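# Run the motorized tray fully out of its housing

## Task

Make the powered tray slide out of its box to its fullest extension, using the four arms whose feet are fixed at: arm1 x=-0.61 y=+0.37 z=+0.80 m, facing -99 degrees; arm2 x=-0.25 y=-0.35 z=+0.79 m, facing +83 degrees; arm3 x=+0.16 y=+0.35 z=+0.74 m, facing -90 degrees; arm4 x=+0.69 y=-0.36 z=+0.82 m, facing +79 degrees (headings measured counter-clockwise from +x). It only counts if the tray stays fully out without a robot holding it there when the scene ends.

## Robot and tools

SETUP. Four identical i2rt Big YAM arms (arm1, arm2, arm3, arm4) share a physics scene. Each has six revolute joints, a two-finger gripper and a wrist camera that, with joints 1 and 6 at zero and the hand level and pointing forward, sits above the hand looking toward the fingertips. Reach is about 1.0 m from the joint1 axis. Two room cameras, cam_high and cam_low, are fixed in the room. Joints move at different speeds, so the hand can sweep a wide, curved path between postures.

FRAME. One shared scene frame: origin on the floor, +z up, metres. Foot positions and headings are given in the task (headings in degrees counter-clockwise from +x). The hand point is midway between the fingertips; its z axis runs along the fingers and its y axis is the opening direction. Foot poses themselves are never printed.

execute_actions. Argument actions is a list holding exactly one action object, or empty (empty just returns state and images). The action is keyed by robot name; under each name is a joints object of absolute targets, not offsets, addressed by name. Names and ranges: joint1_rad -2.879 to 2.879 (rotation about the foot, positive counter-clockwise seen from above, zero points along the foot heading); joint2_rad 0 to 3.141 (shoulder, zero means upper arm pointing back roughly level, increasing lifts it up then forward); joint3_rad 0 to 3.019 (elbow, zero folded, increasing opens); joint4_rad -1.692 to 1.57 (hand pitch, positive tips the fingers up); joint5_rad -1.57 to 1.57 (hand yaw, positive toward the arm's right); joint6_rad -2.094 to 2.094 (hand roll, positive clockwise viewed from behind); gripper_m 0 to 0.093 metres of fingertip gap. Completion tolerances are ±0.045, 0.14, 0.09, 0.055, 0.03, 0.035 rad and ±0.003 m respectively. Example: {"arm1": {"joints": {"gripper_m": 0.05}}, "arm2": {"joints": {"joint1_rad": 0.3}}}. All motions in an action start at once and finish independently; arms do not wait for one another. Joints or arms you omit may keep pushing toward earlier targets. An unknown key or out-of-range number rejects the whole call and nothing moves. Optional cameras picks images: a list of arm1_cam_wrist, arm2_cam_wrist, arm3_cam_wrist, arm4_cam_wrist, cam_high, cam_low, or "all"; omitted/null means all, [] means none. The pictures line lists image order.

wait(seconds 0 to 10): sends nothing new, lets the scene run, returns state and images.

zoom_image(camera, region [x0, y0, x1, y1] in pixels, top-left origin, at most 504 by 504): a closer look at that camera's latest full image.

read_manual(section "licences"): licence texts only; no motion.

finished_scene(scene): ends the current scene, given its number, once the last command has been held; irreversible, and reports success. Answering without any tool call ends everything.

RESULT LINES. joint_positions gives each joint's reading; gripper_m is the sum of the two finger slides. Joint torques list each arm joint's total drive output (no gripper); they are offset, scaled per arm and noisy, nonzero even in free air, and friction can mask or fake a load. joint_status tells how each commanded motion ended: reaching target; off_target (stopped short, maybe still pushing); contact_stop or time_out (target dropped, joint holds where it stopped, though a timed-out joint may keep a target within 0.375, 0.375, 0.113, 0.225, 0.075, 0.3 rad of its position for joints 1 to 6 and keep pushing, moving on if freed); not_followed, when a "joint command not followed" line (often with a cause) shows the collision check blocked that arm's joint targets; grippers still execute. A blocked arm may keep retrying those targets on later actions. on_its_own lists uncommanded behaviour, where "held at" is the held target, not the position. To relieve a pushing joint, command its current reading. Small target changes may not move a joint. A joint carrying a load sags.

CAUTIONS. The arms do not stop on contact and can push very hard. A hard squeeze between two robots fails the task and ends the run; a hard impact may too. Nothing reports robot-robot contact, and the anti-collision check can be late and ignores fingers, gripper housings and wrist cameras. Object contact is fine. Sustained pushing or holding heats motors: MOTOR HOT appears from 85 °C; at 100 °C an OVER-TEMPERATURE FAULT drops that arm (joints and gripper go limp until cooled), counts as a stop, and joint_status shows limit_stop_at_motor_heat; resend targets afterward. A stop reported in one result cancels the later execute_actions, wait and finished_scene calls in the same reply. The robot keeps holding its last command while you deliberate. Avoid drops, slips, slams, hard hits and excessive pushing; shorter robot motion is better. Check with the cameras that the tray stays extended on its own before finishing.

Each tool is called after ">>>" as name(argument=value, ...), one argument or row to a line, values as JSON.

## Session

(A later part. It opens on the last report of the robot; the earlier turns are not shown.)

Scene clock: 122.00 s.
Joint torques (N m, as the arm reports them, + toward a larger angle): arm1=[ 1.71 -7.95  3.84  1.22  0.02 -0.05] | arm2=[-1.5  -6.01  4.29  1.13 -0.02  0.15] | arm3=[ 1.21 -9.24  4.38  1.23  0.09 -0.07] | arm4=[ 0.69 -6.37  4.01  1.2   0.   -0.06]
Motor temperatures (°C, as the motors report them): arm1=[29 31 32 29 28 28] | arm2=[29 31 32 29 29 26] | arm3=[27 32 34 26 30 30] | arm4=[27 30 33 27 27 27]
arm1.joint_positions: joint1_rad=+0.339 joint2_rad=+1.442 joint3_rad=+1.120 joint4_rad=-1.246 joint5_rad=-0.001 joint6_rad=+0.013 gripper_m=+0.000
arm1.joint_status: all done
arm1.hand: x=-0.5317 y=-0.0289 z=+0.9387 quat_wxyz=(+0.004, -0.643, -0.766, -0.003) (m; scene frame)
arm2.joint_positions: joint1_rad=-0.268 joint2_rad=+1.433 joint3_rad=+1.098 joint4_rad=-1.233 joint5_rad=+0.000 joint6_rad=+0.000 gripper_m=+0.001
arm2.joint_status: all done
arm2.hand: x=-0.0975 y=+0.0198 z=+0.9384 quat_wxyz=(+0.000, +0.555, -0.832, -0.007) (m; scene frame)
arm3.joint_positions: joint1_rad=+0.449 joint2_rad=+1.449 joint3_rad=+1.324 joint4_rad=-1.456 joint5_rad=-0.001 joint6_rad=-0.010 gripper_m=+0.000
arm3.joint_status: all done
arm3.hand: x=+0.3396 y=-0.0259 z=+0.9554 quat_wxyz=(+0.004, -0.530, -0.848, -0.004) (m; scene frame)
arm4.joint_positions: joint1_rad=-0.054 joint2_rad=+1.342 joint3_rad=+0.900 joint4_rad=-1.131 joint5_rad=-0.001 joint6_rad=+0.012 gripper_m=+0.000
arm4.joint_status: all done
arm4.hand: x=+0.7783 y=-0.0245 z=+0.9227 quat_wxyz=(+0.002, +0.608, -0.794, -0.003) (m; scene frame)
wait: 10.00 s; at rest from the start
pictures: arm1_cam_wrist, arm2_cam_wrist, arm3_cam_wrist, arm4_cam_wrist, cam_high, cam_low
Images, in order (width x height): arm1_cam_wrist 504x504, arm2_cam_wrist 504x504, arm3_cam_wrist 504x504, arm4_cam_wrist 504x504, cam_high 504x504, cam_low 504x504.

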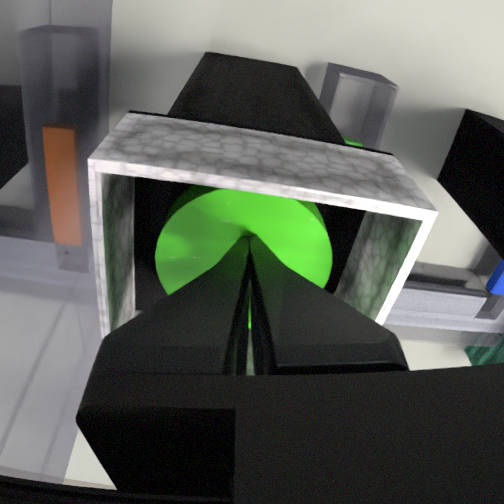

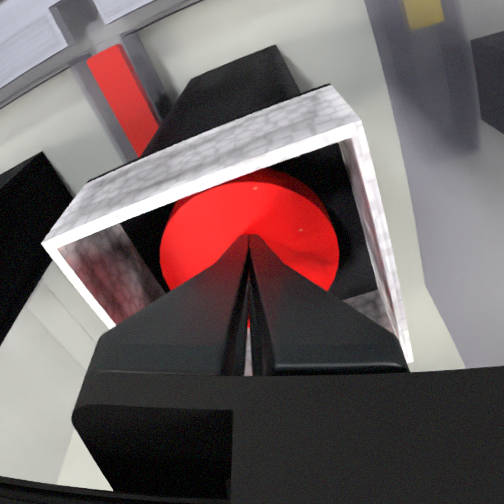

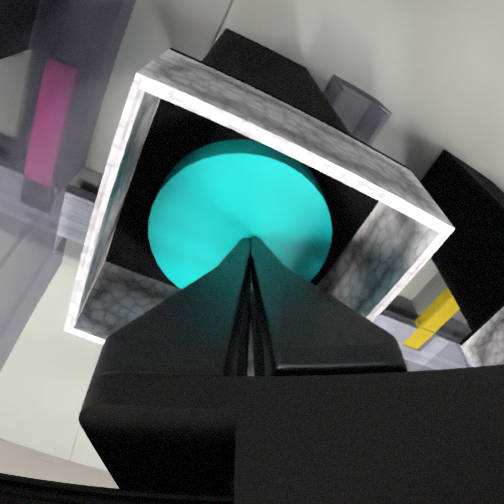

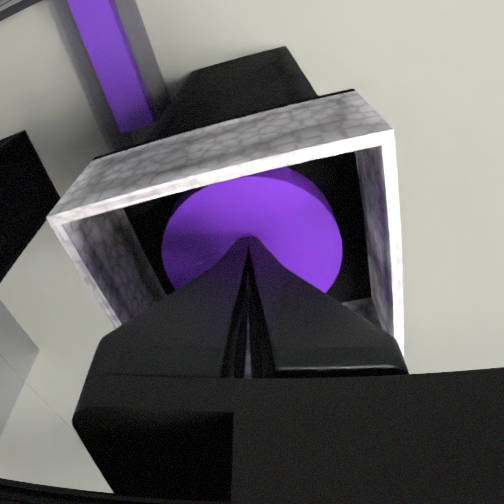

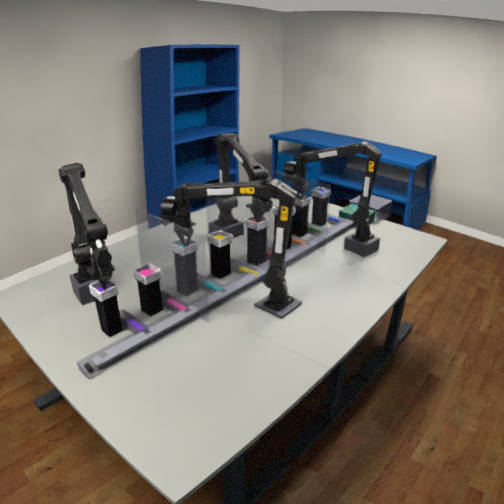

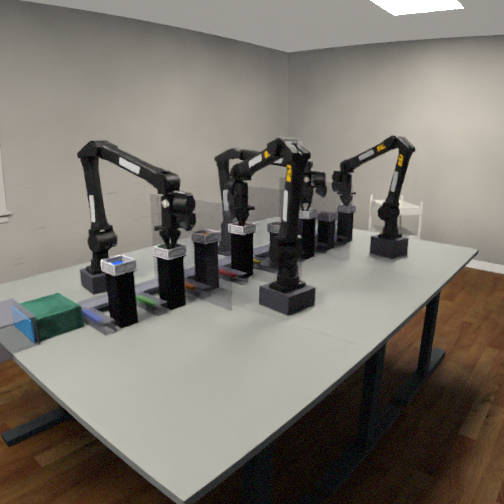

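Yellow fell back in. Charge these, then switch back in one go.

>>> wait(
  seconds=10,
)

>>> execute_actions(
  actions=[
    {"arm1":{"joints":{"joint2_rad":1.42,"joint3_rad":1.29,"joint4_rad":-1.41}},"arm2":{"joints":{"joint2_rad":1.33,"joint3_rad":1.19,"joint4_rad":-1.4}},"arm3":{"joints":{"joint2_rad":1.36,"joint3_rad":1.4,"joint4_rad":-1.58}},"arm4":{"joints":{"joint2_rad":1.31,"joint3_rad":1.06,"joint4_rad":-1.3}}},
  ],
  cameras=[],
)

>>> execute_actions(
  actions=[
    {"arm1":{"joints":{"joint1_rad":-0.21}},"arm2":{"joints":{"joint1_rad":0.315}},"arm3":{"joints":{"joint1_rad":-0.08}},"arm4":{"joints":{"joint1_rad":0.59}}},
  ],
  cameras=[],
)

>>> execute_actions(
  actions=[
    {"arm1":{"joints":{"joint2_rad":1.49,"joint3_rad":1.2,"joint4_rad":-1.29}},"arm2":{"joints":{"joint2_rad":1.37,"joint3_rad":1.07,"joint4_rad":-1.27}},"arm3":{"joints":{"joint2_rad":1.37,"joint3_rad":1.18,"joint4_rad":-1.39}},"arm4":{"joints":{"joint2_rad":1.4,"joint3_rad":0.94,"joint4_rad":-1.11}}},
  ],
  cameras=[],
)

>>> execute_actions(
  actions=[
    {"arm1":{"joints":{"joint2_rad":1.56,"joint3_rad":1.12,"joint4_rad":-1.27}},"arm2":{"joints":{"joint2_rad":1.44,"joint3_rad":0.99,"joint4_rad":-1.23}},"arm3":{"joints":{"joint2_rad":1.44,"joint3_rad":1.1,"joint4_rad":-1.35}},"arm4":{"joints":{"joint2_rad":1.47,"joint3_rad":0.86,"joint4_rad":-1.07}}},
  ],
  cameras=[],
)

>>> wait(
  seconds=10,
)

>>> wait(
  seconds=10,
)

Scene clock: 150.20 s.
Joint torques (N m, as the arm reports them, + toward a larger angle): arm1=[ 2.35 -8.15  3.72  1.04  0.01 -0.04] | arm2=[-1.49 -6.04  4.3   1.11 -0.02  0.14] | arm3=[ 1.05 -8.69  4.37  1.09  0.08 -0.07] | arm4=[ 0.67 -6.33  3.99  1.23  0.01 -0.05]
Motor temperatures (°C, as the motors report them): arm1=[29 31 31 29 28 28] | arm2=[29 31 31 29 29 26] | arm3=[27 32 33 27 30 30] | arm4=[27 30 32 27 27 27]
arm1.joint_positions: joint1_rad=+0.339 joint2_rad=+1.442 joint3_rad=+1.120 joint4_rad=-1.246 joint5_rad=-0.001 joint6_rad=+0.013 gripper_m=+0.000
arm1.joint_status: all done
arm1.hand: x=-0.5317 y=-0.0289 z=+0.9387 quat_wxyz=(+0.004, -0.643, -0.766, -0.003) (m; scene frame)
arm2.joint_positions: joint1_rad=-0.268 joint2_rad=+1.433 joint3_rad=+1.098 joint4_rad=-1.233 joint5_rad=+0.000 joint6_rad=+0.000 gripper_m=+0.001
arm2.joint_status: all done
arm2.hand: x=-0.0975 y=+0.0198 z=+0.9384 quat_wxyz=(+0.000, +0.555, -0.832, -0.007) (m; scene frame)
arm3.joint_positions: joint1_rad=+0.449 joint2_rad=+1.449 joint3_rad=+1.324 joint4_rad=-1.456 joint5_rad=-0.001 joint6_rad=-0.010 gripper_m=+0.000
arm3.joint_status: all done
arm3.hand: x=+0.3396 y=-0.0259 z=+0.9554 quat_wxyz=(+0.004, -0.530, -0.848, -0.004) (m; scene frame)
arm4.joint_positions: joint1_rad=-0.054 joint2_rad=+1.342 joint3_rad=+0.900 joint4_rad=-1.131 joint5_rad=-0.001 joint6_rad=+0.012 gripper_m=+0.000
arm4.joint_status: all done
arm4.hand: x=+0.7783 y=-0.0245 z=+0.9227 quat_wxyz=(+0.002, +0.608, -0.794, -0.003) (m; scene frame)
wait: 10.00 s; at rest from the start
pictures: arm1_cam_wrist, arm2_cam_wrist, arm3_cam_wrist, arm4_cam_wrist, cam_high, cam_low
Images, in order (width x height): arm1_cam_wrist 504x504, arm2_cam_wrist 504x504, arm3_cam_wrist 504x504, arm4_cam_wrist 504x504, cam_high 504x504, cam_low 504x504.

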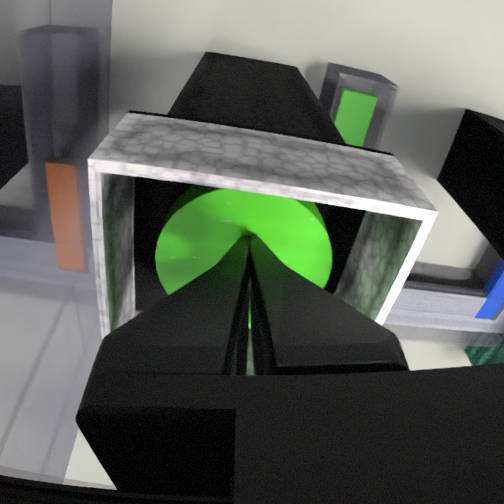

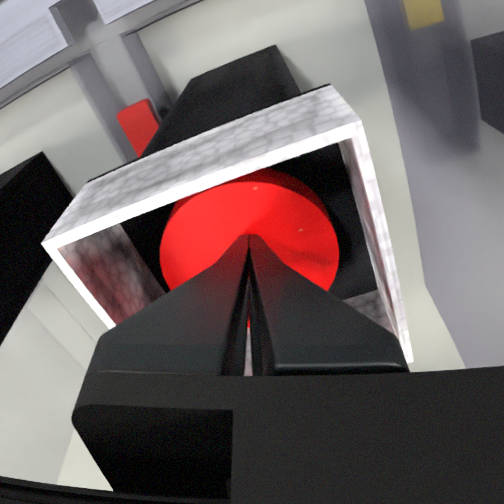

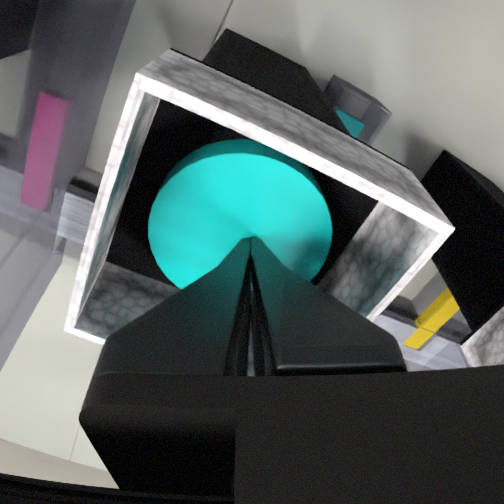

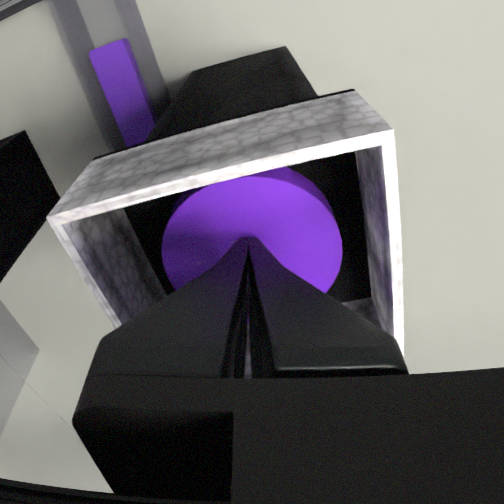

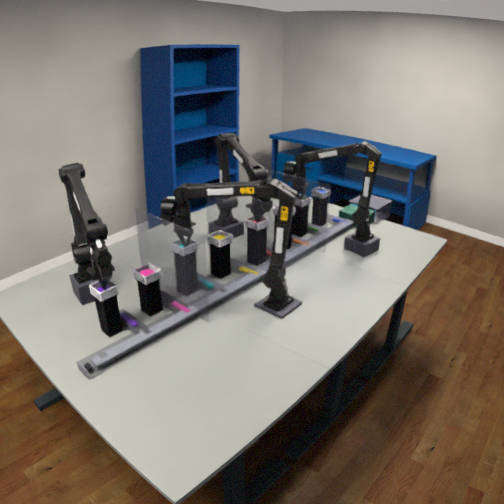

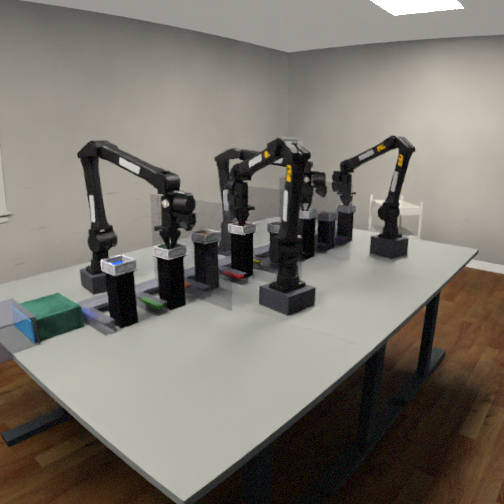

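Scene clock: 151.23 s.
Joint torques (N m, as the arm reports them, + toward a larger angle): arm1=[  1.56 -13.12  12.55  -0.31   0.05  -0.04] | arm2=[-1.5  -7.6  11.17  0.15 -0.02  0.15] | arm3=[  0.76 -10.81  11.08  -0.06   0.08  -0.03] | arm4=[  0.53 -10.23  10.86   0.14   0.    -0.05]
Motor temperatures (°C, as the motors report them): arm1=[29 31 32 29 28 28] | arm2=[29 31 32 29 29 26] | arm3=[27 32 34 27 30 30] | arm4=[27 30 33 27 27 27]
arm1.joint_positions: joint1_rad=+0.339 joint2_rad=+1.426 joint3_rad=+1.241 joint4_rad=-1.397 joint5_rad=-0.001 joint6_rad=+0.013 gripper_m=+0.000
arm1.joint_status: all done
arm1.hand: x=-0.5309 y=-0.0331 z=+0.9897 quat_wxyz=(+0.009, -0.643, -0.766, -0.007) (m; scene frame)
arm2.joint_positions: joint1_rad=-0.268 joint2_rad=+1.325 joint3_rad=+1.144 joint4_rad=-1.393 joint5_rad=+0.000 joint6_rad=+0.000 gripper_m=+0.001
arm2.joint_status: all done
arm2.hand: x=-0.1077 y=-0.0064 z=+0.9945 quat_wxyz=(+0.002, +0.555, -0.832, -0.006) (m; scene frame)
arm3.joint_positions: joint1_rad=+0.449 joint2_rad=+1.344 joint3_rad=+1.368 joint4_rad=-1.565 joint5_rad=-0.001 joint6_rad=-0.010 gripper_m=+0.000
arm3.joint_status: all done
arm3.hand: x=+0.3277 y=-0.0010 z=+1.0123 quat_wxyz=(-0.012, -0.530, -0.848, +0.006) (m; scene frame)
arm4.joint_positions: joint1_rad=-0.054 joint2_rad=+1.308 joint3_rad=+1.025 joint4_rad=-1.290 joint5_rad=-0.001 joint6_rad=+0.012 gripper_m=+0.000
arm4.joint_status: all done
arm4.hand: x=+0.7807 y=-0.0166 z=+0.9783 quat_wxyz=(+0.002, +0.608, -0.794, -0.003) (m; scene frame)
pictures: none
No camera images: the call's "cameras" was empty. Leave "cameras" out to get every camera's image.

Scene clock: 152.47 s.
Joint torques (N m, as the arm reports them, + toward a larger angle): arm1=[  1.68 -12.98  12.7   -0.18   0.09  -0.06] | arm2=[-1.84 -8.19 11.29  0.19  0.    0.15] | arm3=[  1.09 -10.95  11.     0.03   0.08  -0.06] | arm4=[  1.87 -10.16  10.81   0.12  -0.03  -0.06]
Motor temperatures (°C, as the motors report them): arm1=[29 31 33 29 28 28] | arm2=[29 31 33 29 29 26] | arm3=[27 32 34 27 30 30] | arm4=[27 30 34 27 27 27]
arm1.joint_positions: joint1_rad=-0.213 joint2_rad=+1.426 joint3_rad=+1.241 joint4_rad=-1.397 joint5_rad=+0.001 joint6_rad=+0.012 gripper_m=+0.000
arm1.joint_status: all done
arm1.hand: x=-0.7521 y=-0.0130 z=+0.9905 quat_wxyz=(+0.009, -0.827, -0.562, -0.006) (m; scene frame)
arm2.joint_positions: joint1_rad=+0.319 joint2_rad=+1.325 joint3_rad=+1.144 joint4_rad=-1.393 joint5_rad=+0.000 joint6_rad=+0.000 gripper_m=+0.001
arm2.joint_status: all done
arm2.hand: x=-0.3210 y=+0.0155 z=+0.9966 quat_wxyz=(+0.000, +0.772, -0.636, -0.005) (m; scene frame)
arm3.joint_positions: joint1_rad=-0.084 joint2_rad=+1.348 joint3_rad=+1.368 joint4_rad=-1.565 joint5_rad=-0.001 joint6_rad=-0.009 gripper_m=+0.000
arm3.joint_status: all done
arm3.hand: x=+0.1244 y=-0.0379 z=+1.0106 quat_wxyz=(-0.008, -0.735, -0.678, +0.008) (m; scene frame)
arm4.joint_positions: joint1_rad=+0.584 joint2_rad=+1.308 joint3_rad=+1.025 joint4_rad=-1.290 joint5_rad=+0.000 joint6_rad=+0.012 gripper_m=+0.000
arm4.joint_status: all done
arm4.hand: x=+0.5584 y=-0.0311 z=+0.9794 quat_wxyz=(+0.000, +0.826, -0.564, -0.002) (m; scene frame)
pictures: none
No camera images: the call's "cameras" was empty. Leave "cameras" out to get every camera's image.

Scene clock: 153.43 s.
Joint torques (N m, as the arm reports them, + toward a larger angle): arm1=[  1.43 -13.29   8.32   0.99  -0.01  -0.06] | arm2=[-1.73 -8.41  7.48  0.96 -0.01  0.15] | arm3=[  0.66 -12.16   8.53   1.25   0.09  -0.09] | arm4=[  1.62 -11.35   7.49   1.14  -0.02  -0.05]
Motor temperatures (°C, as the motors report them): arm1=[29 31 33 29 28 28] | arm2=[29 31 33 29 29 26] | arm3=[27 32 35 27 30 30] | arm4=[27 30 34 27 27 27]
arm1.joint_positions: joint1_rad=-0.213 joint2_rad=+1.495 joint3_rad=+1.202 joint4_rad=-1.304 joint5_rad=+0.001 joint6_rad=+0.012 gripper_m=+0.000
arm1.joint_status: all done
arm1.hand: x=-0.7568 y=-0.0245 z=+0.9487 quat_wxyz=(+0.013, -0.827, -0.562, -0.013) (m; scene frame)
arm2.joint_positions: joint1_rad=+0.319 joint2_rad=+1.365 joint3_rad=+1.073 joint4_rad=-1.279 joint5_rad=+0.000 joint6_rad=+0.000 gripper_m=+0.001
arm2.joint_status: all done
arm2.hand: x=-0.3226 y=+0.0220 z=+0.9562 quat_wxyz=(-0.001, +0.772, -0.636, -0.006) (m; scene frame)
arm3.joint_positions: joint1_rad=-0.084 joint2_rad=+1.367 joint3_rad=+1.176 joint4_rad=-1.406 joint5_rad=-0.001 joint6_rad=-0.009 gripper_m=+0.000
arm3.joint_status: all done
arm3.hand: x=+0.1255 y=-0.0255 z=+0.9311 quat_wxyz=(+0.009, -0.735, -0.678, -0.011) (m; scene frame)
arm4.joint_positions: joint1_rad=+0.584 joint2_rad=+1.404 joint3_rad=+0.943 joint4_rad=-1.121 joint5_rad=+0.000 joint6_rad=+0.012 gripper_m=+0.000
arm4.joint_status: all done
arm4.hand: x=+0.5544 y=-0.0217 z=+0.9178 quat_wxyz=(+0.003, +0.826, -0.564, +0.001) (m; scene frame)
pictures: none
No camera images: the call's "cameras" was empty. Leave "cameras" out to get every camera's image.

Scene clock: 154.10 s.
Joint torques (N m, as the arm reports them, + toward a larger angle): arm1=[ 1.56 -8.6   4.34  0.6   0.   -0.04] | arm2=[-1.86 -4.3   3.69  0.87 -0.01  0.15] | arm3=[ 0.58 -7.49  4.33  1.1   0.07 -0.04] | arm4=[ 1.75 -6.58  3.63  0.92 -0.02 -0.06]
Motor temperatures (°C, as the motors report them): arm1=[29 31 33 29 28 28] | arm2=[29 31 33 29 29 26] | arm3=[27 32 35 27 30 30] | arm4=[27 30 34 27 27 27]
arm1.joint_positions: joint1_rad=-0.213 joint2_rad=+1.504 joint3_rad=+1.173 joint4_rad=-1.277 joint5_rad=+0.001 joint6_rad=+0.012 gripper_m=+0.000
arm1.joint_status: all done
arm1.hand: x=-0.7556 y=-0.0211 z=+0.9347 quat_wxyz=(+0.016, -0.827, -0.562, -0.017) (m; scene frame)
arm2.joint_positions: joint1_rad=+0.319 joint2_rad=+1.383 joint3_rad=+1.047 joint4_rad=-1.237 joint5_rad=+0.000 joint6_rad=+0.000 gripper_m=+0.001
arm2.joint_status: all done
arm2.hand: x=-0.3229 y=+0.0233 z=+0.9403 quat_wxyz=(-0.001, +0.772, -0.636, -0.006) (m; scene frame)
arm3.joint_positions: joint1_rad=-0.084 joint2_rad=+1.379 joint3_rad=+1.152 joint4_rad=-1.363 joint5_rad=-0.001 joint6_rad=-0.009 gripper_m=+0.000
arm3.joint_status: all done
arm3.hand: x=+0.1252 y=-0.0289 z=+0.9175 quat_wxyz=(+0.007, -0.735, -0.678, -0.009) (m; scene frame)
arm4.joint_positions: joint1_rad=+0.584 joint2_rad=+1.414 joint3_rad=+0.913 joint4_rad=-1.076 joint5_rad=+0.000 joint6_rad=+0.012 gripper_m=+0.000
arm4.joint_status: all done
arm4.hand: x=+0.5550 y=-0.0233 z=+0.9041 quat_wxyz=(+0.001, +0.826, -0.564, -0.001) (m; scene frame)
pictures: none
No camera images: the call's "cameras" was empty. Leave "cameras" out to get every camera's image.

Scene clock: 164.10 s.
Joint torques (N m, as the arm reports them, + toward a larger angle): arm1=[ 0.41 -8.43  4.39  0.61  0.01 -0.01] | arm2=[-1.79 -4.29  3.69  0.85 -0.01  0.14] | arm3=[ 0.35 -7.07  4.34  1.09  0.09 -0.07] | arm4=[ 1.73 -6.62  3.6   0.93 -0.02 -0.05]
Motor temperatures (°C, as the motors report them): arm1=[29 31 32 29 28 28] | arm2=[29 31 32 29 29 26] | arm3=[27 32 34 27 30 30] | arm4=[27 30 33 27 27 27]
arm1.joint_positions: joint1_rad=-0.213 joint2_rad=+1.504 joint3_rad=+1.173 joint4_rad=-1.277 joint5_rad=+0.001 joint6_rad=+0.012 gripper_m=+0.000
arm1.joint_status: all done
arm1.hand: x=-0.7556 y=-0.0211 z=+0.9347 quat_wxyz=(+0.016, -0.827, -0.562, -0.017) (m; scene frame)
arm2.joint_positions: joint1_rad=+0.319 joint2_rad=+1.383 joint3_rad=+1.047 joint4_rad=-1.237 joint5_rad=+0.000 joint6_rad=+0.000 gripper_m=+0.001
arm2.joint_status: all done
arm2.hand: x=-0.3229 y=+0.0233 z=+0.9403 quat_wxyz=(-0.001, +0.772, -0.636, -0.006) (m; scene frame)
arm3.joint_positions: joint1_rad=-0.084 joint2_rad=+1.379 joint3_rad=+1.152 joint4_rad=-1.363 joint5_rad=-0.001 joint6_rad=-0.009 gripper_m=+0.000
arm3.joint_status: all done
arm3.hand: x=+0.1252 y=-0.0289 z=+0.9175 quat_wxyz=(+0.007, -0.735, -0.678, -0.009) (m; scene frame)
arm4.joint_positions: joint1_rad=+0.584 joint2_rad=+1.414 joint3_rad=+0.913 joint4_rad=-1.076 joint5_rad=+0.000 joint6_rad=+0.012 gripper_m=+0.000
arm4.joint_status: all done
arm4.hand: x=+0.5550 y=-0.0233 z=+0.9041 quat_wxyz=(+0.001, +0.826, -0.564, -0.001) (m; scene frame)
wait: 10.00 s; at rest by 0.27 s
pictures: arm1_cam_wrist, arm2_cam_wrist, arm3_cam_wrist, arm4_cam_wrist, cam_high, cam_low
Images, in order (width x height): arm1_cam_wrist 504x504, arm2_cam_wrist 504x504, arm3_cam_wrist 504x504, arm4_cam_wrist 504x504, cam_high 504x504, cam_low 504x504.

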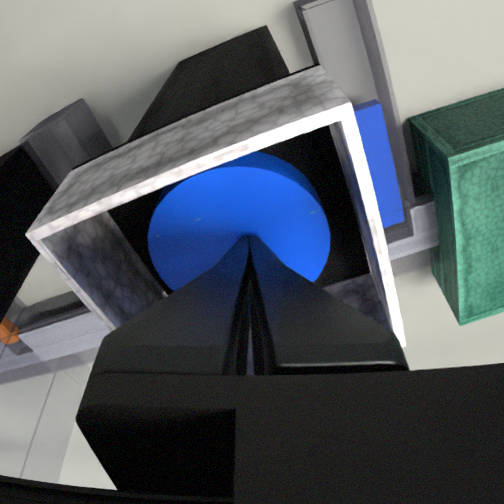

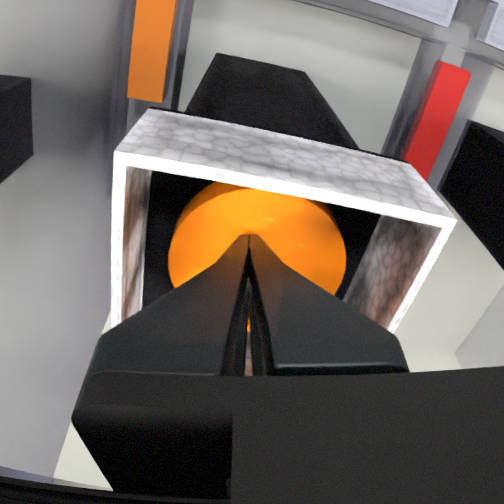

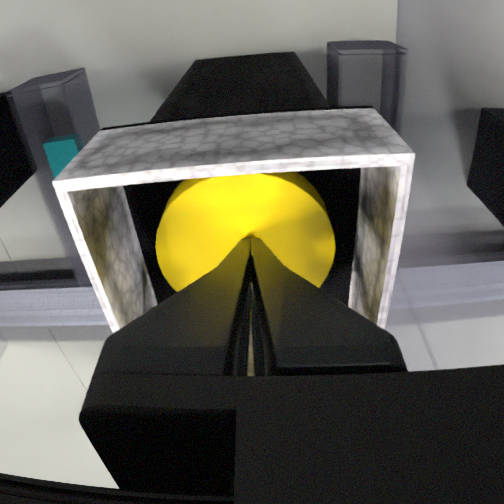

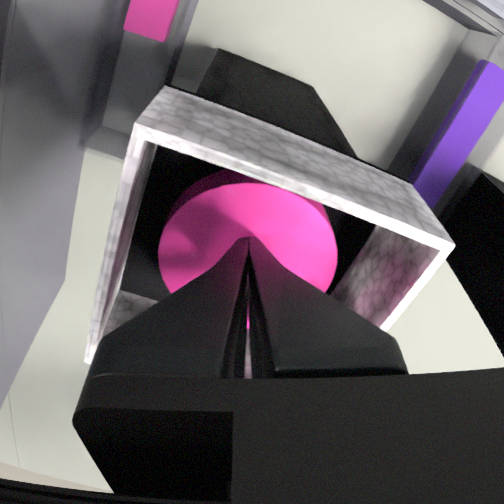

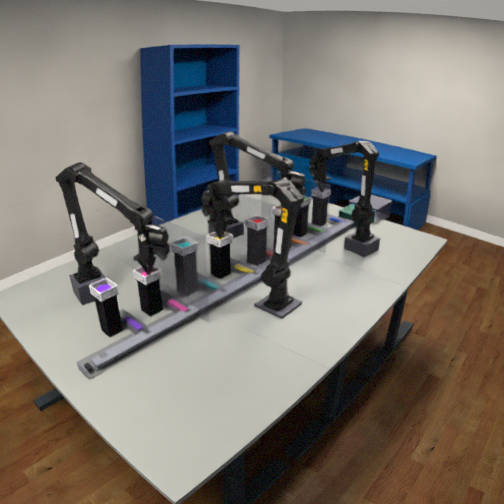

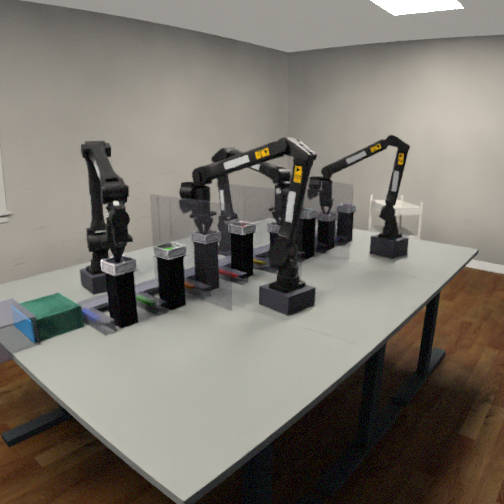

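Scene clock: 174.10 s.
Joint torques (N m, as the arm reports them, + toward a larger angle): arm1=[ 2.43 -8.51  4.18  0.65 -0.02 -0.05] | arm2=[-1.81 -4.3   3.7   0.84 -0.01  0.15] | arm3=[ 0.63 -7.43  4.33  1.22  0.09 -0.06] | arm4=[ 1.75 -6.74  3.58  0.91 -0.02 -0.06]
Motor temperatures (°C, as the motors report them): arm1=[29 31 32 29 28 28] | arm2=[29 31 32 29 29 26] | arm3=[27 32 33 27 30 30] | arm4=[27 30 32 27 27 27]
arm1.joint_positions: joint1_rad=-0.213 joint2_rad=+1.504 joint3_rad=+1.173 joint4_rad=-1.277 joint5_rad=+0.001 joint6_rad=+0.012 gripper_m=+0.000
arm1.joint_status: all done
arm1.hand: x=-0.7556 y=-0.0211 z=+0.9347 quat_wxyz=(+0.016, -0.827, -0.562, -0.017) (m; scene frame)
arm2.joint_positions: joint1_rad=+0.319 joint2_rad=+1.383 joint3_rad=+1.047 joint4_rad=-1.237 joint5_rad=+0.000 joint6_rad=+0.000 gripper_m=+0.001
arm2.joint_status: all done
arm2.hand: x=-0.3229 y=+0.0233 z=+0.9403 quat_wxyz=(-0.001, +0.772, -0.636, -0.006) (m; scene frame)
arm3.joint_positions: joint1_rad=-0.084 joint2_rad=+1.379 joint3_rad=+1.152 joint4_rad=-1.363 joint5_rad=-0.001 joint6_rad=-0.009 gripper_m=+0.000
arm3.joint_status: all done
arm3.hand: x=+0.1252 y=-0.0289 z=+0.9175 quat_wxyz=(+0.007, -0.735, -0.678, -0.009) (m; scene frame)
arm4.joint_positions: joint1_rad=+0.584 joint2_rad=+1.414 joint3_rad=+0.913 joint4_rad=-1.076 joint5_rad=+0.000 joint6_rad=+0.012 gripper_m=+0.000
arm4.joint_status: all done
arm4.hand: x=+0.5550 y=-0.0233 z=+0.9041 quat_wxyz=(+0.001, +0.826, -0.564, -0.001) (m; scene frame)
wait: 10.00 s; at rest by 0.27 s
pictures: arm1_cam_wrist, arm2_cam_wrist, arm3_cam_wrist, arm4_cam_wrist, cam_high, cam_low
Images, in order (width x height): arm1_cam_wrist 504x504, arm2_cam_wrist 504x504, arm3_cam_wrist 504x504, arm4_cam_wrist 504x504, cam_high 504x504, cam_low 504x504.

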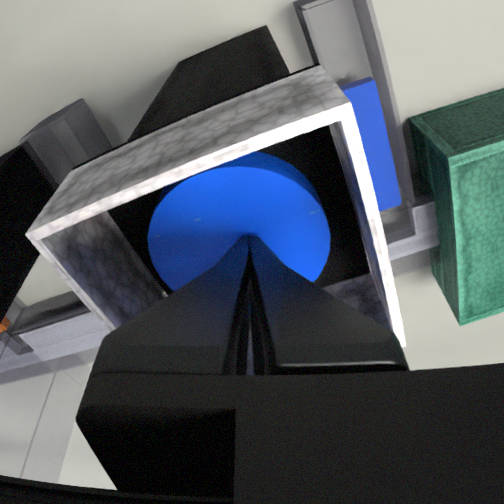

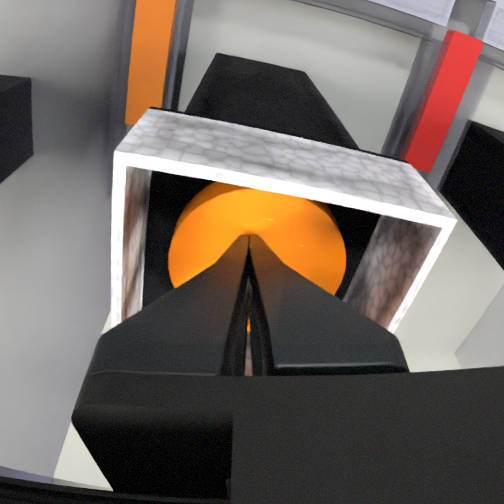

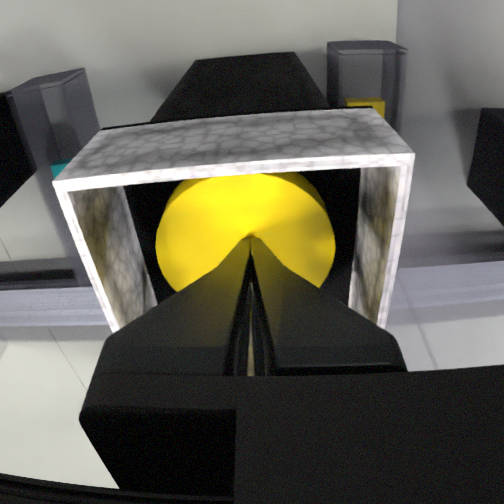

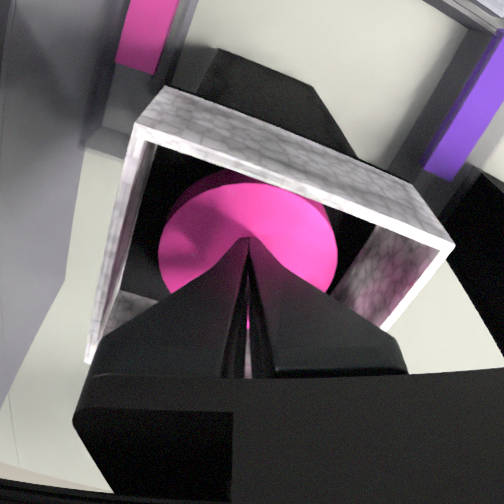

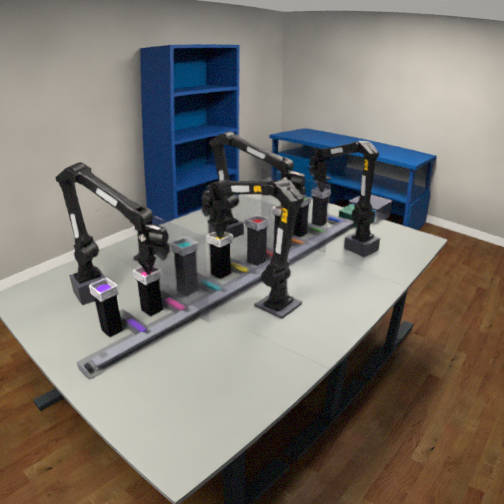

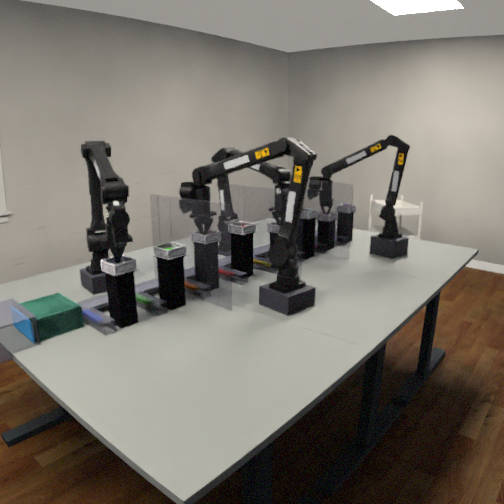

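>>> execute_actions(
  actions=[
    {"arm3":{"joints":{"joint2_rad":1.4,"joint3_rad":1.43,"joint4_rad":-1.57}}},
  ],
  cameras=["cam_low"],
)

>>> execute_actions(
  actions=[
    {"arm3":{"joints":{"joint1_rad":0.45}}},
  ],
  cameras=[],
)

>>> execute_actions(
  actions=[
    {"arm3":{"joints":{"joint2_rad":1.5,"joint3_rad":1.29,"joint4_rad":-1.44}}},
  ],
  cameras=[],
)

>>> wait(
  seconds=10,
)

>>> wait(
  seconds=10,
)

Scene clock: 185.53 s.
Joint torques (N m, as the arm reports them, + toward a larger angle): arm1=[ 2.14 -8.71  4.34  0.4   0.01 -0.06] | arm2=[-1.76 -4.28  3.69  0.83 -0.01  0.15] | arm3=[  0.73 -12.16  10.8   -0.03   0.09  -0.04] | arm4=[ 1.73 -6.65  3.61  0.97 -0.02 -0.06]
Motor temperatures (°C, as the motors report them): arm1=[29 31 32 29 28 28] | arm2=[29 31 31 29 29 26] | arm3=[27 32 34 27 30 30] | arm4=[27 30 32 27 27 27]
arm1.joint_positions: joint1_rad=-0.213 joint2_rad=+1.504 joint3_rad=+1.173 joint4_rad=-1.277 joint5_rad=+0.001 joint6_rad=+0.012 gripper_m=+0.000
arm1.joint_status: not commanded
arm1.hand: x=-0.7556 y=-0.0211 z=+0.9347 quat_wxyz=(+0.016, -0.827, -0.562, -0.017) (m; scene frame)
arm2.joint_positions: joint1_rad=+0.319 joint2_rad=+1.383 joint3_rad=+1.047 joint4_rad=-1.237 joint5_rad=+0.000 joint6_rad=+0.000 gripper_m=+0.001
arm2.joint_status: not commanded
arm2.hand: x=-0.3229 y=+0.0233 z=+0.9403 quat_wxyz=(-0.001, +0.772, -0.636, -0.006) (m; scene frame)
arm3.joint_positions: joint1_rad=-0.084 joint2_rad=+1.390 joint3_rad=+1.402 joint4_rad=-1.555 joint5_rad=-0.001 joint6_rad=-0.009 gripper_m=+0.000
arm3.joint_status: all done
arm3.hand: x=+0.1229 y=-0.0546 z=+1.0081 quat_wxyz=(-0.009, -0.735, -0.678, +0.009) (m; scene frame)
arm4.joint_positions: joint1_rad=+0.584 joint2_rad=+1.414 joint3_rad=+0.913 joint4_rad=-1.076 joint5_rad=+0.000 joint6_rad=+0.012 gripper_m=+0.000
arm4.joint_status: not commanded
arm4.hand: x=+0.5550 y=-0.0233 z=+0.9041 quat_wxyz=(+0.001, +0.826, -0.564, -0.001) (m; scene frame)
pictures: cam_low
Images, in order (width x height): cam_low 504x504.

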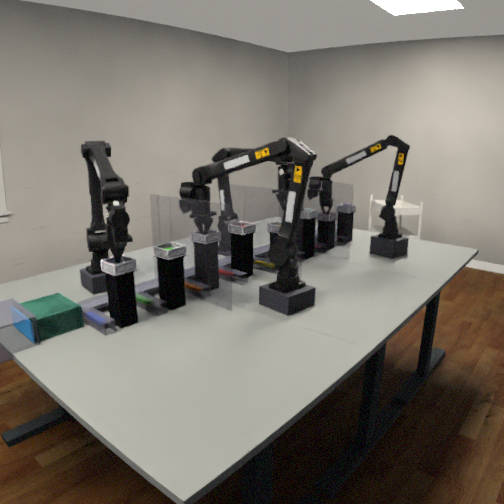

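Scene clock: 186.70 s.
Joint torques (N m, as the arm reports them, + toward a larger angle): arm1=[ 2.45 -8.6   4.28  0.69 -0.06  0.02] | arm2=[-1.81 -4.26  3.71  0.86 -0.01  0.15] | arm3=[  0.04 -11.93  10.82   0.04   0.1   -0.09] | arm4=[ 1.78 -6.69  3.57  0.93 -0.01 -0.05]
Motor temperatures (°C, as the motors report them): arm1=[29 31 32 29 28 28] | arm2=[29 31 31 29 29 26] | arm3=[27 32 35 27 30 30] | arm4=[27 30 32 27 27 27]
arm1.joint_positions: joint1_rad=-0.213 joint2_rad=+1.504 joint3_rad=+1.173 joint4_rad=-1.277 joint5_rad=+0.001 joint6_rad=+0.012 gripper_m=+0.000
arm1.joint_status: not commanded
arm1.hand: x=-0.7556 y=-0.0211 z=+0.9347 quat_wxyz=(+0.016, -0.827, -0.562, -0.017) (m; scene frame)
arm2.joint_positions: joint1_rad=+0.319 joint2_rad=+1.383 joint3_rad=+1.047 joint4_rad=-1.237 joint5_rad=+0.000 joint6_rad=+0.000 gripper_m=+0.001
arm2.joint_status: not commanded
arm2.hand: x=-0.3229 y=+0.0233 z=+0.9403 quat_wxyz=(-0.001, +0.772, -0.636, -0.006) (m; scene frame)
arm3.joint_positions: joint1_rad=+0.457 joint2_rad=+1.390 joint3_rad=+1.402 joint4_rad=-1.555 joint5_rad=-0.001 joint6_rad=-0.009 gripper_m=+0.000
arm3.joint_status: all done
arm3.hand: x=+0.3381 y=-0.0152 z=+1.0083 quat_wxyz=(-0.012, -0.527, -0.850, +0.006) (m; scene frame)
arm4.joint_positions: joint1_rad=+0.584 joint2_rad=+1.414 joint3_rad=+0.913 joint4_rad=-1.076 joint5_rad=+0.000 joint6_rad=+0.012 gripper_m=+0.000
arm4.joint_status: not commanded
arm4.hand: x=+0.5550 y=-0.0233 z=+0.9041 quat_wxyz=(+0.001, +0.826, -0.564, -0.001) (m; scene frame)
pictures: none
No camera images: the call's "cameras" was empty. Leave "cameras" out to get every camera's image.

Scene clock: 187.53 s.
Joint torques (N m, as the arm reports them, + toward a larger angle): arm1=[ 2.37 -8.77  4.32  0.77 -0.03 -0.01] | arm2=[-1.79 -4.28  3.69  0.84 -0.01  0.15] | arm3=[  0.02 -10.43   5.3    1.01   0.1   -0.08] | arm4=[ 1.62 -6.7   3.57  0.88 -0.02 -0.06]
Motor temperatures (°C, as the motors report them): arm1=[29 31 32 29 28 28] | arm2=[29 31 31 29 29 26] | arm3=[27 32 35 27 30 30] | arm4=[27 30 32 27 27 27]
arm1.joint_positions: joint1_rad=-0.213 joint2_rad=+1.504 joint3_rad=+1.173 joint4_rad=-1.277 joint5_rad=+0.001 joint6_rad=+0.012 gripper_m=+0.000
arm1.joint_status: not commanded
arm1.hand: x=-0.7556 y=-0.0211 z=+0.9347 quat_wxyz=(+0.016, -0.827, -0.562, -0.017) (m; scene frame)
arm2.joint_positions: joint1_rad=+0.319 joint2_rad=+1.383 joint3_rad=+1.047 joint4_rad=-1.237 joint5_rad=+0.000 joint6_rad=+0.000 gripper_m=+0.001
arm2.joint_status: not commanded
arm2.hand: x=-0.3229 y=+0.0233 z=+0.9403 quat_wxyz=(-0.001, +0.772, -0.636, -0.006) (m; scene frame)
arm3.joint_positions: joint1_rad=+0.457 joint2_rad=+1.455 joint3_rad=+1.332 joint4_rad=-1.452 joint5_rad=-0.001 joint6_rad=-0.009 gripper_m=+0.000
arm3.joint_status: all done
arm3.hand: x=+0.3444 y=-0.0278 z=+0.9559 quat_wxyz=(+0.002, -0.527, -0.850, -0.003) (m; scene frame)
arm4.joint_positions: joint1_rad=+0.584 joint2_rad=+1.414 joint3_rad=+0.913 joint4_rad=-1.076 joint5_rad=+0.000 joint6_rad=+0.012 gripper_m=+0.000
arm4.joint_status: not commanded
arm4.hand: x=+0.5550 y=-0.0233 z=+0.9041 quat_wxyz=(+0.001, +0.826, -0.564, -0.001) (m; scene frame)
pictures: none
No camera images: the call's "cameras" was empty. Leave "cameras" out to get every camera's image.

Scene clock: 197.53 s.
Joint torques (N m, as the arm reports them, + toward a larger angle): arm1=[ 2.25 -8.6   4.31  0.6   0.   -0.03] | arm2=[-1.83 -4.29  3.69  0.86 -0.01  0.14] | arm3=[ 0.14 -9.97  5.25  1.05  0.13 -0.06] | arm4=[ 1.54 -6.53  3.59  0.92 -0.01 -0.05]
Motor temperatures (°C, as the motors report them): arm1=[29 31 32 29 28 28] | arm2=[29 31 31 29 29 26] | arm3=[27 32 34 27 30 30] | arm4=[27 30 32 27 27 27]
arm1.joint_positions: joint1_rad=-0.213 joint2_rad=+1.504 joint3_rad=+1.173 joint4_rad=-1.277 joint5_rad=+0.001 joint6_rad=+0.012 gripper_m=+0.000
arm1.joint_status: not commanded
arm1.hand: x=-0.7556 y=-0.0211 z=+0.9347 quat_wxyz=(+0.016, -0.827, -0.562, -0.017) (m; scene frame)
arm2.joint_positions: joint1_rad=+0.319 joint2_rad=+1.383 joint3_rad=+1.047 joint4_rad=-1.237 joint5_rad=+0.000 joint6_rad=+0.000 gripper_m=+0.001
arm2.joint_status: not commanded
arm2.hand: x=-0.3229 y=+0.0233 z=+0.9403 quat_wxyz=(-0.001, +0.772, -0.636, -0.006) (m; scene frame)
arm3.joint_positions: joint1_rad=+0.457 joint2_rad=+1.455 joint3_rad=+1.332 joint4_rad=-1.452 joint5_rad=-0.001 joint6_rad=-0.009 gripper_m=+0.000
arm3.joint_status: all done
arm3.hand: x=+0.3444 y=-0.0278 z=+0.9559 quat_wxyz=(+0.002, -0.527, -0.850, -0.003) (m; scene frame)
arm4.joint_positions: joint1_rad=+0.584 joint2_rad=+1.414 joint3_rad=+0.913 joint4_rad=-1.076 joint5_rad=+0.000 joint6_rad=+0.012 gripper_m=+0.000
arm4.joint_status: not commanded
arm4.hand: x=+0.5550 y=-0.0233 z=+0.9041 quat_wxyz=(+0.001, +0.826, -0.564, -0.001) (m; scene frame)
wait: 10.00 s; at rest by 0.27 s
pictures: arm1_cam_wrist, arm2_cam_wrist, arm3_cam_wrist, arm4_cam_wrist, cam_high, cam_low
Images, in order (width x height): arm1_cam_wrist 504x504, arm2_cam_wrist 504x504, arm3_cam_wrist 504x504, arm4_cam_wrist 504x504, cam_high 504x504, cam_low 504x504.

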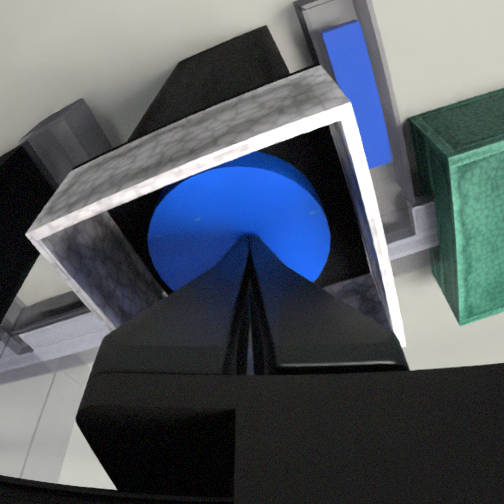

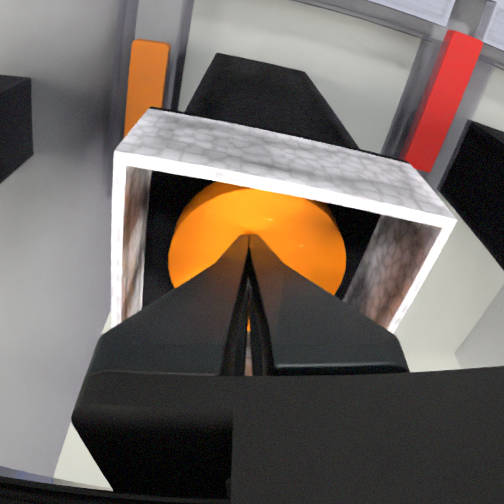

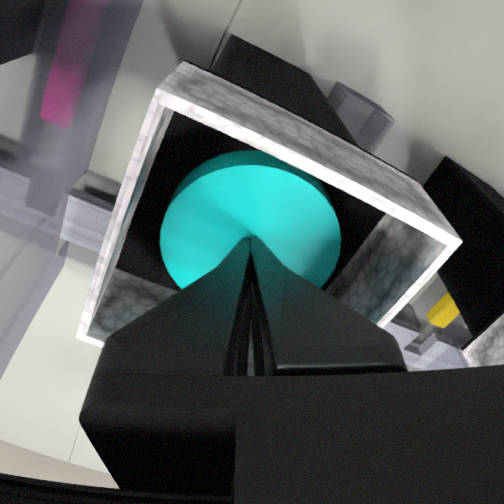

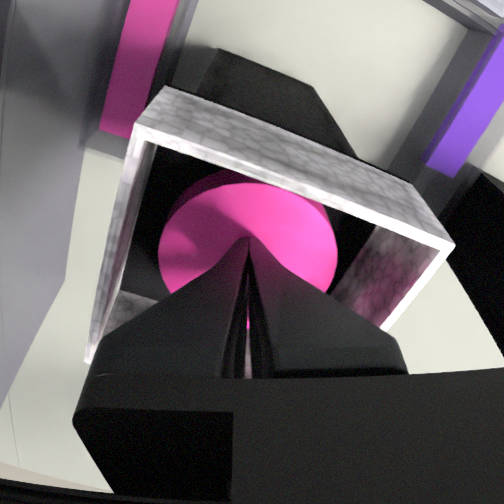

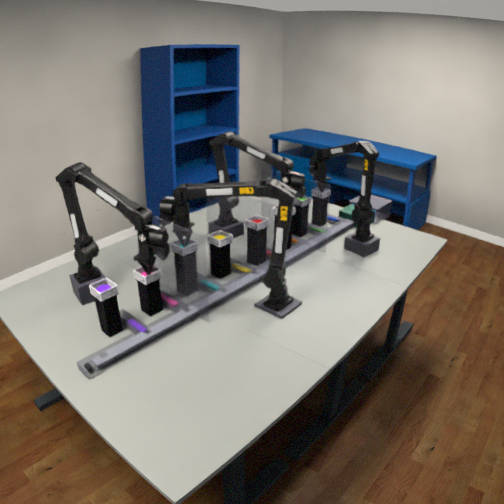

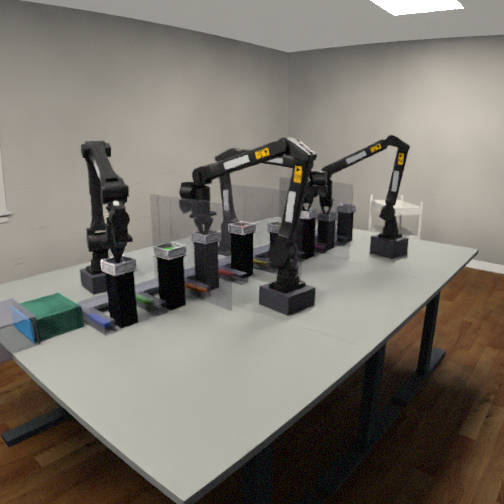

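Scene clock: 207.53 s.
Joint torques (N m, as the arm reports them, + toward a larger angle): arm1=[ 1.57 -9.67  4.39  0.59  0.06  0.  ] | arm2=[-1.84 -4.31  3.7   0.87 -0.01  0.14] | arm3=[ -0.21 -10.07   5.23   1.14   0.09  -0.07] | arm4=[ 1.77 -6.64  3.63  0.88 -0.03 -0.05]
Motor temperatures (°C, as the motors report them): arm1=[29 31 32 29 28 28] | arm2=[29 31 31 29 29 26] | arm3=[27 32 34 27 30 30] | arm4=[27 30 32 27 27 27]
arm1.joint_positions: joint1_rad=-0.213 joint2_rad=+1.504 joint3_rad=+1.173 joint4_rad=-1.277 joint5_rad=+0.001 joint6_rad=+0.012 gripper_m=+0.000
arm1.joint_status: not commanded
arm1.hand: x=-0.7556 y=-0.0211 z=+0.9347 quat_wxyz=(+0.016, -0.827, -0.562, -0.017) (m; scene frame)
arm2.joint_positions: joint1_rad=+0.319 joint2_rad=+1.383 joint3_rad=+1.047 joint4_rad=-1.237 joint5_rad=+0.000 joint6_rad=+0.000 gripper_m=+0.001
arm2.joint_status: not commanded
arm2.hand: x=-0.3229 y=+0.0233 z=+0.9403 quat_wxyz=(-0.001, +0.772, -0.636, -0.006) (m; scene frame)
arm3.joint_positions: joint1_rad=+0.457 joint2_rad=+1.455 joint3_rad=+1.332 joint4_rad=-1.452 joint5_rad=-0.001 joint6_rad=-0.009 gripper_m=+0.000
arm3.joint_status: all done
arm3.hand: x=+0.3444 y=-0.0278 z=+0.9559 quat_wxyz=(+0.002, -0.527, -0.850, -0.003) (m; scene frame)
arm4.joint_positions: joint1_rad=+0.584 joint2_rad=+1.414 joint3_rad=+0.913 joint4_rad=-1.076 joint5_rad=+0.000 joint6_rad=+0.012 gripper_m=+0.000
arm4.joint_status: not commanded
arm4.hand: x=+0.5550 y=-0.0233 z=+0.9041 quat_wxyz=(+0.001, +0.826, -0.564, -0.001) (m; scene frame)
wait: 10.00 s; at rest by 0.27 s
pictures: arm1_cam_wrist, arm2_cam_wrist, arm3_cam_wrist, arm4_cam_wrist, cam_high, cam_low
Images, in order (width x height): arm1_cam_wrist 504x504, arm2_cam_wrist 504x504, arm3_cam_wrist 504x504, arm4_cam_wrist 504x504, cam_high 504x504, cam_low 504x504.

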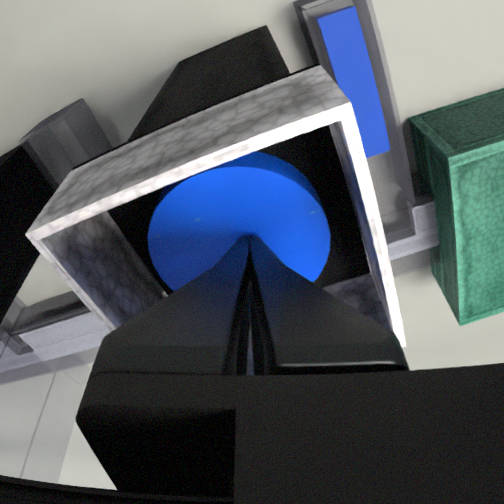

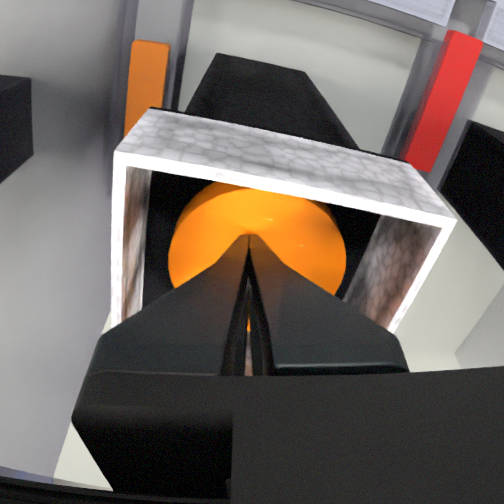

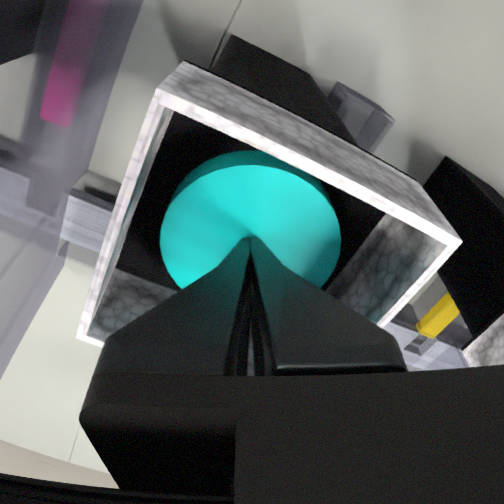

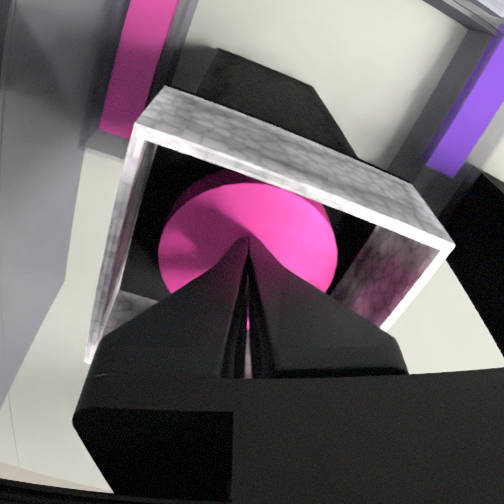

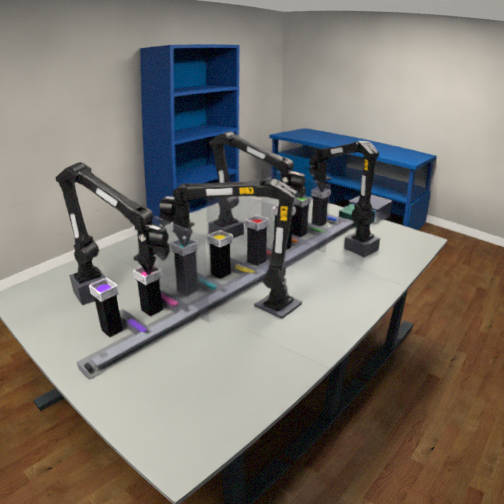

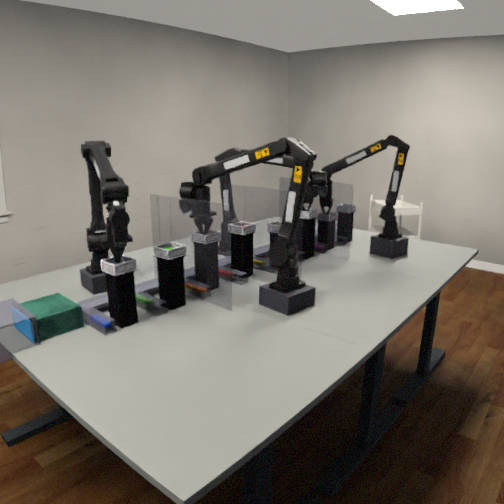

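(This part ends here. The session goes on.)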